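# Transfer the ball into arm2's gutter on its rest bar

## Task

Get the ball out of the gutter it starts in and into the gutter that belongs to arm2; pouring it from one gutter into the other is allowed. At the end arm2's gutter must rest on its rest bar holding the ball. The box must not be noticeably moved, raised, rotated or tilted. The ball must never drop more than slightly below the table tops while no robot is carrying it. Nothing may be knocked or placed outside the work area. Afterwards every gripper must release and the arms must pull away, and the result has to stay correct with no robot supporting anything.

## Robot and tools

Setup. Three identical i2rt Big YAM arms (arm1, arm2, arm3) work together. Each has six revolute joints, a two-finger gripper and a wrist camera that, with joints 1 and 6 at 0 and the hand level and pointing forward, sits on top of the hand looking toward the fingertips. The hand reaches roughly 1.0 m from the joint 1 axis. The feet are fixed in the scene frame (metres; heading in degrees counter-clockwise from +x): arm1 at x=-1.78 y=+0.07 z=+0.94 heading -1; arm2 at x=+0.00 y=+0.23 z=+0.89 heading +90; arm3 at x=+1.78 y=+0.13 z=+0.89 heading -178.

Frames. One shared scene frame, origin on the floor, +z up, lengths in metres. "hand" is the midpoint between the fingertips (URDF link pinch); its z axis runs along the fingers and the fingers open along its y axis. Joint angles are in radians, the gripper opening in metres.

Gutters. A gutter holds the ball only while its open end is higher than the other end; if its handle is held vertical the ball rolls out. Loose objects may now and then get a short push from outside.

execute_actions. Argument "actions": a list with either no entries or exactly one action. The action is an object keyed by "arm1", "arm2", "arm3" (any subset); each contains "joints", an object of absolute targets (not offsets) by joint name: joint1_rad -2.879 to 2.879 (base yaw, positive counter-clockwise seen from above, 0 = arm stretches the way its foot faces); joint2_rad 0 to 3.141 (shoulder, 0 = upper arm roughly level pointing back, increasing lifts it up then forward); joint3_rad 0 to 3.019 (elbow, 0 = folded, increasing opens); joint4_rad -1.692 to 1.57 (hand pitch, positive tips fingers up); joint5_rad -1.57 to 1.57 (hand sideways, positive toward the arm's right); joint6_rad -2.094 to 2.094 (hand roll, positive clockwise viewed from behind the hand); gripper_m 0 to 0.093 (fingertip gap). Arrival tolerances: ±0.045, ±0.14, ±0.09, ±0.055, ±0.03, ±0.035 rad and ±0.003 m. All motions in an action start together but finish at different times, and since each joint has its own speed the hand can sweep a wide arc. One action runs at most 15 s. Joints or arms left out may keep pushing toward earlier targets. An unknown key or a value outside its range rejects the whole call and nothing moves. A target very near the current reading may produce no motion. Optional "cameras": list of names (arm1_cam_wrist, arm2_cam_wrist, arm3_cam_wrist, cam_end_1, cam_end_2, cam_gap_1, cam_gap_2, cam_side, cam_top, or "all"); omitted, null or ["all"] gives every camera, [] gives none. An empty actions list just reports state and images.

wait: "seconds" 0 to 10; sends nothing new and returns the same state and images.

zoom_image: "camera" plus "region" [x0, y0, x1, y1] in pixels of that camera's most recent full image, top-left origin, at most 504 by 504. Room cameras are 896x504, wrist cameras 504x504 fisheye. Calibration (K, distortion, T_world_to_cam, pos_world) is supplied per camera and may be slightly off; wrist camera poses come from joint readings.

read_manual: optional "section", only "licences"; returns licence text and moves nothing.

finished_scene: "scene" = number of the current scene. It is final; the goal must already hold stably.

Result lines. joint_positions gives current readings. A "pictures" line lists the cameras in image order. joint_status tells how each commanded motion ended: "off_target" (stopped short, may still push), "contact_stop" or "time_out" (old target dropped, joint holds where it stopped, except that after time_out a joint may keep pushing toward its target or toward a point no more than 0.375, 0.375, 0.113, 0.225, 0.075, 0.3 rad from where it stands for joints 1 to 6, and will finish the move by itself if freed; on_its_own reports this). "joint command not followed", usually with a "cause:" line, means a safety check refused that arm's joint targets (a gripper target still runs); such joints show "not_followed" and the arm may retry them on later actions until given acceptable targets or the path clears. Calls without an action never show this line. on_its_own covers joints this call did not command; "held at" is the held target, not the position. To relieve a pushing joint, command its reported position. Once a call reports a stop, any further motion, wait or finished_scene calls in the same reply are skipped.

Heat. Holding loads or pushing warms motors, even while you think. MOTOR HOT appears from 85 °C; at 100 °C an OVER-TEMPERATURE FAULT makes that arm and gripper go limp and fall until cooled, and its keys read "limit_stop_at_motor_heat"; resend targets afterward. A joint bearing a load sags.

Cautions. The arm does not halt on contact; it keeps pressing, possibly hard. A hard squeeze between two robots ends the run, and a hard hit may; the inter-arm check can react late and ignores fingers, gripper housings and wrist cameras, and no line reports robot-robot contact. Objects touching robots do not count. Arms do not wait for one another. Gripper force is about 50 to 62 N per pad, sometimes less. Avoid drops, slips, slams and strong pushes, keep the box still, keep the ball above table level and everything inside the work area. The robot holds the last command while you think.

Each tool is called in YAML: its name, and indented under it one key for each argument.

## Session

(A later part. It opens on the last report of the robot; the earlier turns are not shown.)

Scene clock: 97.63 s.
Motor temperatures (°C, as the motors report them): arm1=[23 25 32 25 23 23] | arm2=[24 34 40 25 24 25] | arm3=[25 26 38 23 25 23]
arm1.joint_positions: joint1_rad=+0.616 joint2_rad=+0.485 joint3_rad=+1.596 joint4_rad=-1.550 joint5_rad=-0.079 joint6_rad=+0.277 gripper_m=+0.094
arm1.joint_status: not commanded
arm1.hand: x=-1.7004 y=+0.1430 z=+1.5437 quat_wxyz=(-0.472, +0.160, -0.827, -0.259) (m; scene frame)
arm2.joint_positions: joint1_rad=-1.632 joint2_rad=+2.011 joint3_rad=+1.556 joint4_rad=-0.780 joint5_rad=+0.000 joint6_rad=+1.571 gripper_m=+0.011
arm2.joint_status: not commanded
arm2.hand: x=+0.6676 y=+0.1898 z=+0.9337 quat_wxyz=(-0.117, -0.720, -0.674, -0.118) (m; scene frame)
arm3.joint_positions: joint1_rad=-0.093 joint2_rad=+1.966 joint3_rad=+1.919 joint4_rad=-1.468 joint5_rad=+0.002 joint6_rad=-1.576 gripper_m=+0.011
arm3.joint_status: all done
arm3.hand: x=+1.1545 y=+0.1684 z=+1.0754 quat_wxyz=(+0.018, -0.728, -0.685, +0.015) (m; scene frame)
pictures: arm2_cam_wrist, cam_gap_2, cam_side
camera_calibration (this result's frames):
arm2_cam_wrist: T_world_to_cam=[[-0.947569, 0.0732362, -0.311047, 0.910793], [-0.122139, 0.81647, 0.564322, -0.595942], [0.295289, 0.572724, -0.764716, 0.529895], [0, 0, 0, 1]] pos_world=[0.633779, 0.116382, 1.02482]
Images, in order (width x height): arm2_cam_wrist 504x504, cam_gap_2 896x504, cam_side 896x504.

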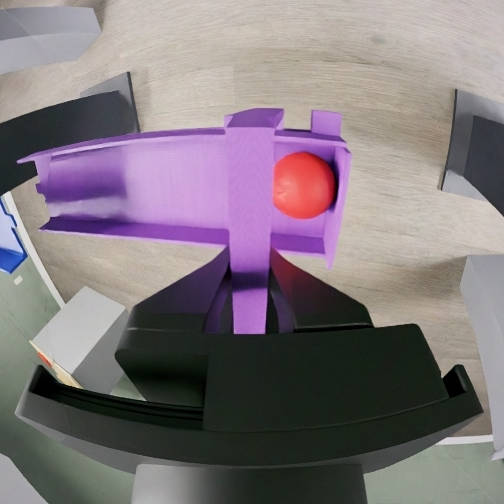

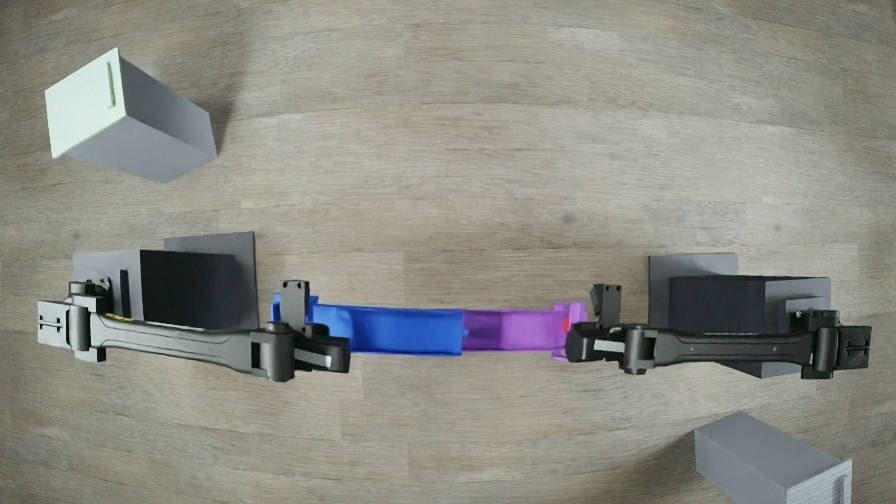

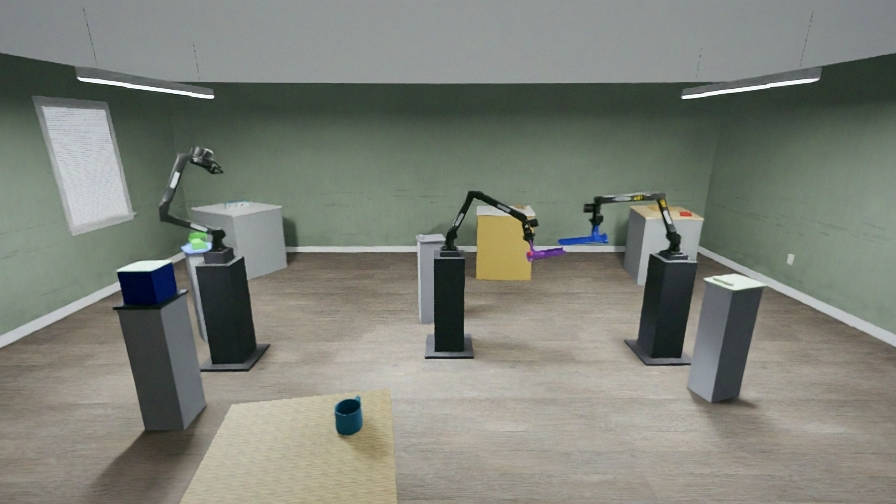

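execute_actions:
  actions:
    - {"arm3":{"joints":{"joint1_rad":1.905,"joint2_rad":1.78,"joint3_rad":1.68,"joint4_rad":-1.47,"joint5_rad":0.2,"joint6_rad":0.06}},"arm2":{"joints":{"joint1_rad":0.13,"joint2_rad":1.65,"joint4_rad":-0.92,"joint5_rad":-0.36}}}
  cameras: ["arm2_cam_wrist"]

execute_actions:
  actions:
    - {"arm3":{"joints":{"joint2_rad":1.86,"joint3_rad":1.465,"joint4_rad":-1.15}},"arm2":{"joints":{"joint6_rad":-0.03}}}
  cameras: ["arm3_cam_wrist","arm2_cam_wrist","cam_side"]

Scene clock: 106.90 s.
Motor temperatures (°C, as the motors report them): arm1=[23 25 32 25 23 23] | arm2=[24 34 41 25 24 25] | arm3=[25 27 39 23 25 23]
arm1.joint_positions: joint1_rad=+0.616 joint2_rad=+0.485 joint3_rad=+1.596 joint4_rad=-1.550 joint5_rad=-0.079 joint6_rad=+0.277 gripper_m=+0.094
arm1.joint_status: not commanded
arm1.hand: x=-1.7004 y=+0.1430 z=+1.5437 quat_wxyz=(-0.472, +0.160, -0.827, -0.259) (m; scene frame)
arm2.joint_positions: joint1_rad=+0.134 joint2_rad=+1.688 joint3_rad=+1.549 joint4_rad=-0.916 joint5_rad=-0.359 joint6_rad=+1.574 gripper_m=+0.011
arm2.joint_status: all done
arm2.hand: x=-0.1420 y=+0.8440 z=+1.1401 quat_wxyz=(+0.189, +0.108, -0.945, -0.244) (m; scene frame)
arm3.joint_positions: joint1_rad=+1.910 joint2_rad=+1.807 joint3_rad=+1.676 joint4_rad=-1.468 joint5_rad=+0.195 joint6_rad=+0.047 gripper_m=+0.011
arm3.joint_status: all done
arm3.hand: x=+1.9432 y=-0.3978 z=+1.0821 quat_wxyz=(+0.062, -0.582, -0.807, +0.071) (m; scene frame)
pictures: arm2_cam_wrist
camera_calibration (this result's frames):
arm2_cam_wrist: T_world_to_cam=[[0.109511, -0.867407, -0.485399, 1.30276], [-0.500174, -0.470094, 0.727213, -0.498869], [-0.858972, 0.163146, -0.485335, 0.41538], [0, 0, 0, 1]] pos_world=[-0.0353885, 0.827744, 1.19674]
Images, in order (width x height): arm2_cam_wrist 504x504.

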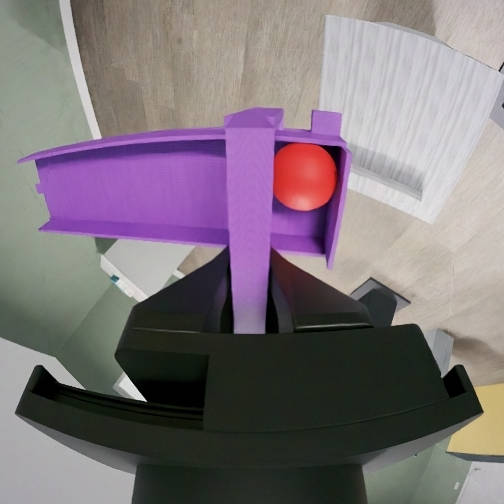

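Scene clock: 109.07 s.
Motor temperatures (°C, as the motors report them): arm1=[23 25 32 25 23 23] | arm2=[24 34 41 25 24 25] | arm3=[25 27 39 23 25 23]
arm1.joint_positions: joint1_rad=+0.616 joint2_rad=+0.485 joint3_rad=+1.596 joint4_rad=-1.550 joint5_rad=-0.079 joint6_rad=+0.277 gripper_m=+0.094
arm1.joint_status: not commanded
arm1.hand: x=-1.7004 y=+0.1430 z=+1.5437 quat_wxyz=(-0.472, +0.160, -0.827, -0.259) (m; scene frame)
arm2.joint_positions: joint1_rad=+0.134 joint2_rad=+1.688 joint3_rad=+1.549 joint4_rad=-0.917 joint5_rad=-0.357 joint6_rad=-0.020 gripper_m=+0.011
arm2.joint_status: all done
arm2.hand: x=-0.1417 y=+0.8440 z=+1.1399 quat_wxyz=(-0.043, +0.751, -0.584, -0.305) (m; scene frame)
arm3.joint_positions: joint1_rad=+1.912 joint2_rad=+1.870 joint3_rad=+1.452 joint4_rad=-1.167 joint5_rad=+0.198 joint6_rad=+0.055 gripper_m=+0.011
arm3.joint_status: all done
arm3.hand: x=+1.9435 y=-0.3938 z=+0.9669 quat_wxyz=(+0.056, -0.585, -0.806, +0.077) (m; scene frame)
pictures: arm2_cam_wrist, arm3_cam_wrist, cam_side
camera_calibration (this result's frames):
arm2_cam_wrist: T_world_to_cam=[[0.910927, 0.299869, -0.283356, 0.200704], [0.329361, -0.942184, 0.0617318, 0.775919], [-0.248462, -0.14956, -0.957026, 1.30365], [0, 0, 0, 1]] pos_world=[-0.114477, 0.865847, 1.2566]
arm3_cam_wrist: T_world_to_cam=[[-0.931317, -0.30657, 0.19663, 1.49773], [-0.145046, 0.807421, 0.571869, 0.053591], [-0.334081, 0.504071, -0.796431, 1.74217], [0, 0, 0, 1]] pos_world=[1.98466, -0.462289, 1.06237]
Images, in order (width x height): arm2_cam_wrist 504x504, arm3_cam_wrist 504x504, cam_side 896x504.

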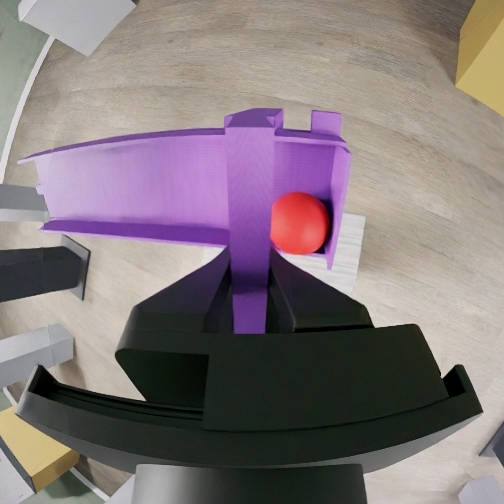

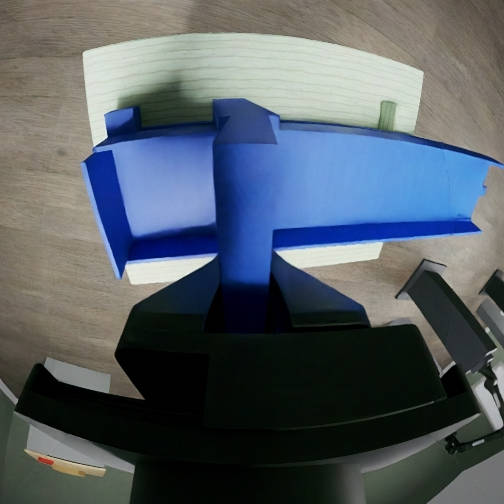

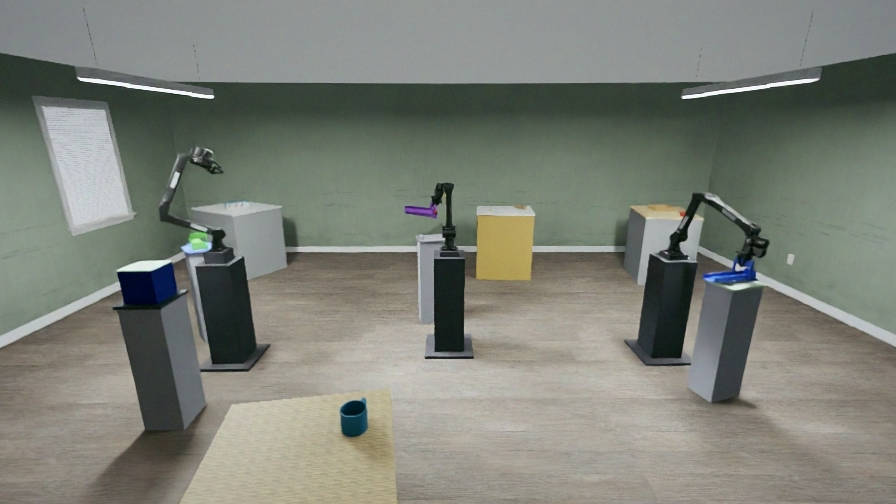

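execute_actions:
  actions:
    - {"arm3":{"joints":{"gripper_m":0.09}},"arm2":{"joints":{"joint2_rad":1.83,"joint4_rad":-1.21,"joint5_rad":-0.26}}}
  cameras: []

execute_actions:
  actions:
    - {"arm3":{"joints":{"joint2_rad":1.45,"joint3_rad":1.5}},"arm2":{"joints":{"joint2_rad":1.92,"joint4_rad":-1.18,"joint5_rad":-0.22}}}
  cameras: ["arm2_cam_wrist","cam_end_1"]

zoom_image:
  camera: "cam_end_1"
  region: [320, 90, 420, 170]

Scene clock: 116.17 s.
Motor temperatures (°C, as the motors report them): arm1=[23 25 32 25 23 23] | arm2=[24 34 42 25 24 25] | arm3=[25 27 38 23 25 23]
arm1.joint_positions: joint1_rad=+0.616 joint2_rad=+0.485 joint3_rad=+1.596 joint4_rad=-1.550 joint5_rad=-0.079 joint6_rad=+0.277 gripper_m=+0.094
arm1.joint_status: not commanded
arm1.hand: x=-1.7004 y=+0.1430 z=+1.5437 quat_wxyz=(-0.472, +0.160, -0.827, -0.259) (m; scene frame)
arm2.joint_positions: joint1_rad=+0.134 joint2_rad=+1.864 joint3_rad=+1.547 joint4_rad=-1.200 joint5_rad=-0.257 joint6_rad=-0.021 gripper_m=+0.011
arm2.joint_status: all done
arm2.hand: x=-0.1183 y=+0.7926 z=+1.0131 quat_wxyz=(+0.074, +0.755, -0.642, -0.110) (m; scene frame)
arm3.joint_positions: joint1_rad=+1.912 joint2_rad=+1.870 joint3_rad=+1.452 joint4_rad=-1.166 joint5_rad=+0.198 joint6_rad=+0.055 gripper_m=+0.090
arm3.joint_status: all done
arm3.hand: x=+1.9435 y=-0.3939 z=+0.9671 quat_wxyz=(+0.056, -0.585, -0.806, +0.078) (m; scene frame)
pictures: none
No camera images: the call's "cameras" was empty. Leave "cameras" out to get every camera's image.

Scene clock: 117.70 s.
Motor temperatures (°C, as the motors report them): arm1=[23 25 32 25 23 23] | arm2=[24 34 42 25 24 25] | arm3=[25 26 38 23 25 23]
arm1.joint_positions: joint1_rad=+0.616 joint2_rad=+0.485 joint3_rad=+1.596 joint4_rad=-1.550 joint5_rad=-0.079 joint6_rad=+0.277 gripper_m=+0.094
arm1.joint_status: not commanded
arm1.hand: x=-1.7004 y=+0.1430 z=+1.5437 quat_wxyz=(-0.472, +0.160, -0.827, -0.259) (m; scene frame)
arm2.joint_positions: joint1_rad=+0.134 joint2_rad=+1.945 joint3_rad=+1.547 joint4_rad=-1.194 joint5_rad=-0.218 joint6_rad=-0.021 gripper_m=+0.011
arm2.joint_status: all done
arm2.hand: x=-0.1116 y=+0.7924 z=+0.9669 quat_wxyz=(+0.084, +0.754, -0.647, -0.069) (m; scene frame)
arm3.joint_positions: joint1_rad=+1.912 joint2_rad=+1.454 joint3_rad=+1.484 joint4_rad=-1.166 joint5_rad=+0.198 joint6_rad=+0.055 gripper_m=+0.090
arm3.joint_status: all done
arm3.hand: x=+1.9362 y=-0.3797 z=+1.1980 quat_wxyz=(-0.131, -0.589, -0.773, +0.196) (m; scene frame)
pictures: arm2_cam_wrist, cam_end_1
camera_calibration (this result's frames):
arm2_cam_wrist: T_world_to_cam=[[0.969794, 0.139317, -0.200226, 0.193101], [0.231387, -0.785214, 0.574369, 0.0970842], [-0.0772011, -0.603349, -0.793732, 1.35869], [0, 0, 0, 1]] pos_world=[-0.10484, 0.869096, 1.06134]
Images, in order (width x height): arm2_cam_wrist 504x504, cam_end_1 896x504.

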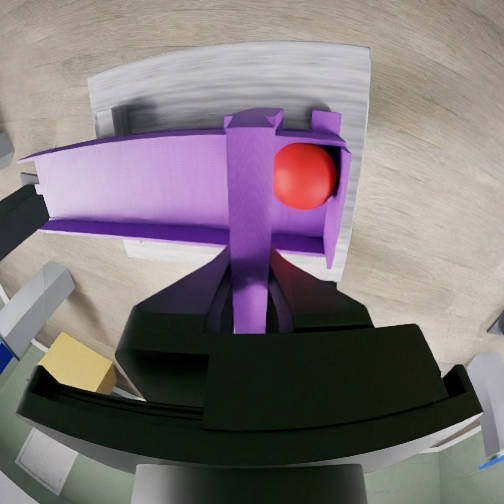

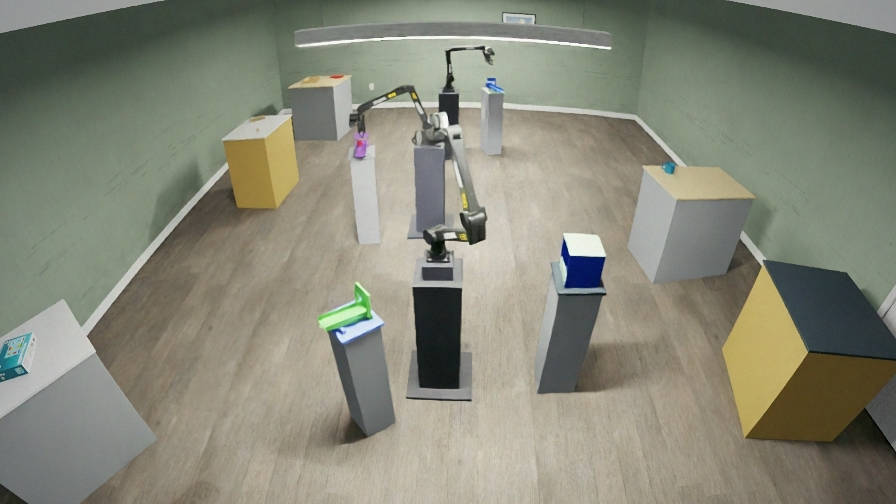

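Region (320, 90, 420, 170) of cam_end_1's 896x504 image, scaled by 5.040, with more detail than that image has; it fills the top 403 rows of this view, and the rest is white.

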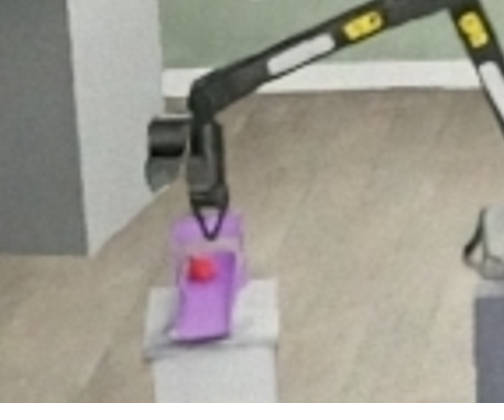

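execute_actions:
  actions:
    - {"arm2":{"joints":{"gripper_m":0.09}}}
  cameras: []

execute_actions:
  actions:
    - {"arm2":{"joints":{"joint2_rad":1.55,"joint3_rad":1.6}}}
  cameras: ["arm2_cam_wrist","cam_end_1"]

zoom_image:
  camera: "cam_end_1"
  region: [320, 90, 420, 170]

Scene clock: 122.33 s.
Motor temperatures (°C, as the motors report them): arm1=[23 25 32 25 23 23] | arm2=[24 34 42 25 24 25] | arm3=[25 26 38 23 25 23]
arm1.joint_positions: joint1_rad=+0.616 joint2_rad=+0.485 joint3_rad=+1.596 joint4_rad=-1.550 joint5_rad=-0.079 joint6_rad=+0.277 gripper_m=+0.094
arm1.joint_status: not commanded
arm1.hand: x=-1.7004 y=+0.1430 z=+1.5437 quat_wxyz=(-0.472, +0.160, -0.827, -0.259) (m; scene frame)
arm2.joint_positions: joint1_rad=+0.134 joint2_rad=+1.944 joint3_rad=+1.547 joint4_rad=-1.194 joint5_rad=-0.218 joint6_rad=-0.021 gripper_m=+0.090
arm2.joint_status: all done
arm2.hand: x=-0.1116 y=+0.7925 z=+0.9674 quat_wxyz=(+0.084, +0.754, -0.647, -0.070) (m; scene frame)
arm3.joint_positions: joint1_rad=+1.912 joint2_rad=+1.454 joint3_rad=+1.484 joint4_rad=-1.166 joint5_rad=+0.198 joint6_rad=+0.055 gripper_m=+0.090
arm3.joint_status: not commanded
arm3.hand: x=+1.9362 y=-0.3797 z=+1.1980 quat_wxyz=(-0.131, -0.589, -0.773, +0.196) (m; scene frame)
pictures: none
No camera images: the call's "cameras" was empty. Leave "cameras" out to get every camera's image.

Scene clock: 123.73 s.
Motor temperatures (°C, as the motors report them): arm1=[23 25 32 25 23 23] | arm2=[24 34 42 25 24 25] | arm3=[25 26 38 23 25 23]
arm1.joint_positions: joint1_rad=+0.616 joint2_rad=+0.485 joint3_rad=+1.596 joint4_rad=-1.550 joint5_rad=-0.079 joint6_rad=+0.277 gripper_m=+0.094
arm1.joint_status: not commanded
arm1.hand: x=-1.7004 y=+0.1430 z=+1.5437 quat_wxyz=(-0.472, +0.160, -0.827, -0.259) (m; scene frame)
arm2.joint_positions: joint1_rad=+0.134 joint2_rad=+1.556 joint3_rad=+1.573 joint4_rad=-1.194 joint5_rad=-0.218 joint6_rad=-0.021 gripper_m=+0.090
arm2.joint_status: all done
arm2.hand: x=-0.1096 y=+0.7782 z=+1.1913 quat_wxyz=(-0.054, +0.754, -0.617, -0.220) (m; scene frame)
arm3.joint_positions: joint1_rad=+1.912 joint2_rad=+1.454 joint3_rad=+1.484 joint4_rad=-1.166 joint5_rad=+0.198 joint6_rad=+0.055 gripper_m=+0.090
arm3.joint_status: not commanded
arm3.hand: x=+1.9362 y=-0.3797 z=+1.1980 quat_wxyz=(-0.131, -0.589, -0.773, +0.196) (m; scene frame)
pictures: arm2_cam_wrist, cam_end_1
camera_calibration (this result's frames):
arm2_cam_wrist: T_world_to_cam=[[0.959285, 0.218304, -0.179208, 0.150477], [0.252809, -0.946581, 0.200179, 0.530333], [-0.125935, -0.237335, -0.96323, 1.44009], [0, 0, 0, 1]] pos_world=[-0.0970647, 0.810937, 1.30795]
Images, in order (width x height): arm2_cam_wrist 504x504, cam_end_1 896x504.

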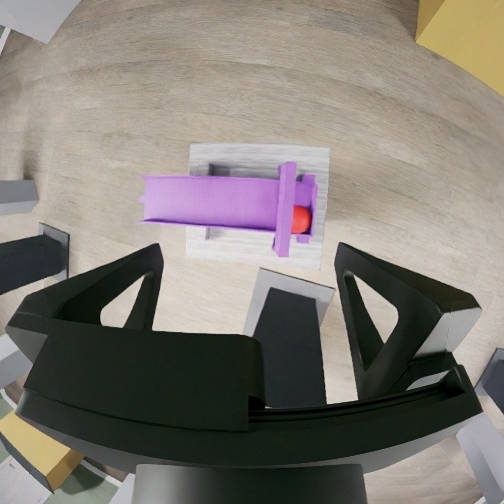

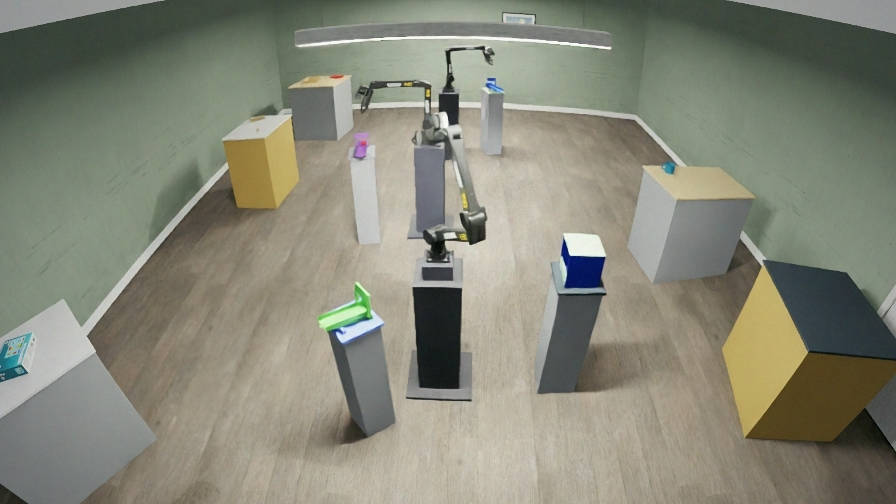

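Region (320, 90, 420, 170) of cam_end_1's 896x504 image, scaled by 5.040, with more detail than that image has; it fills the top 403 rows of this view, and the rest is white.

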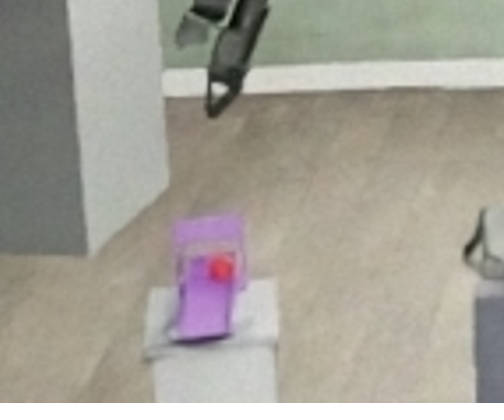

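finished_scene:
  scene: 2

The scene is finished: the task was done.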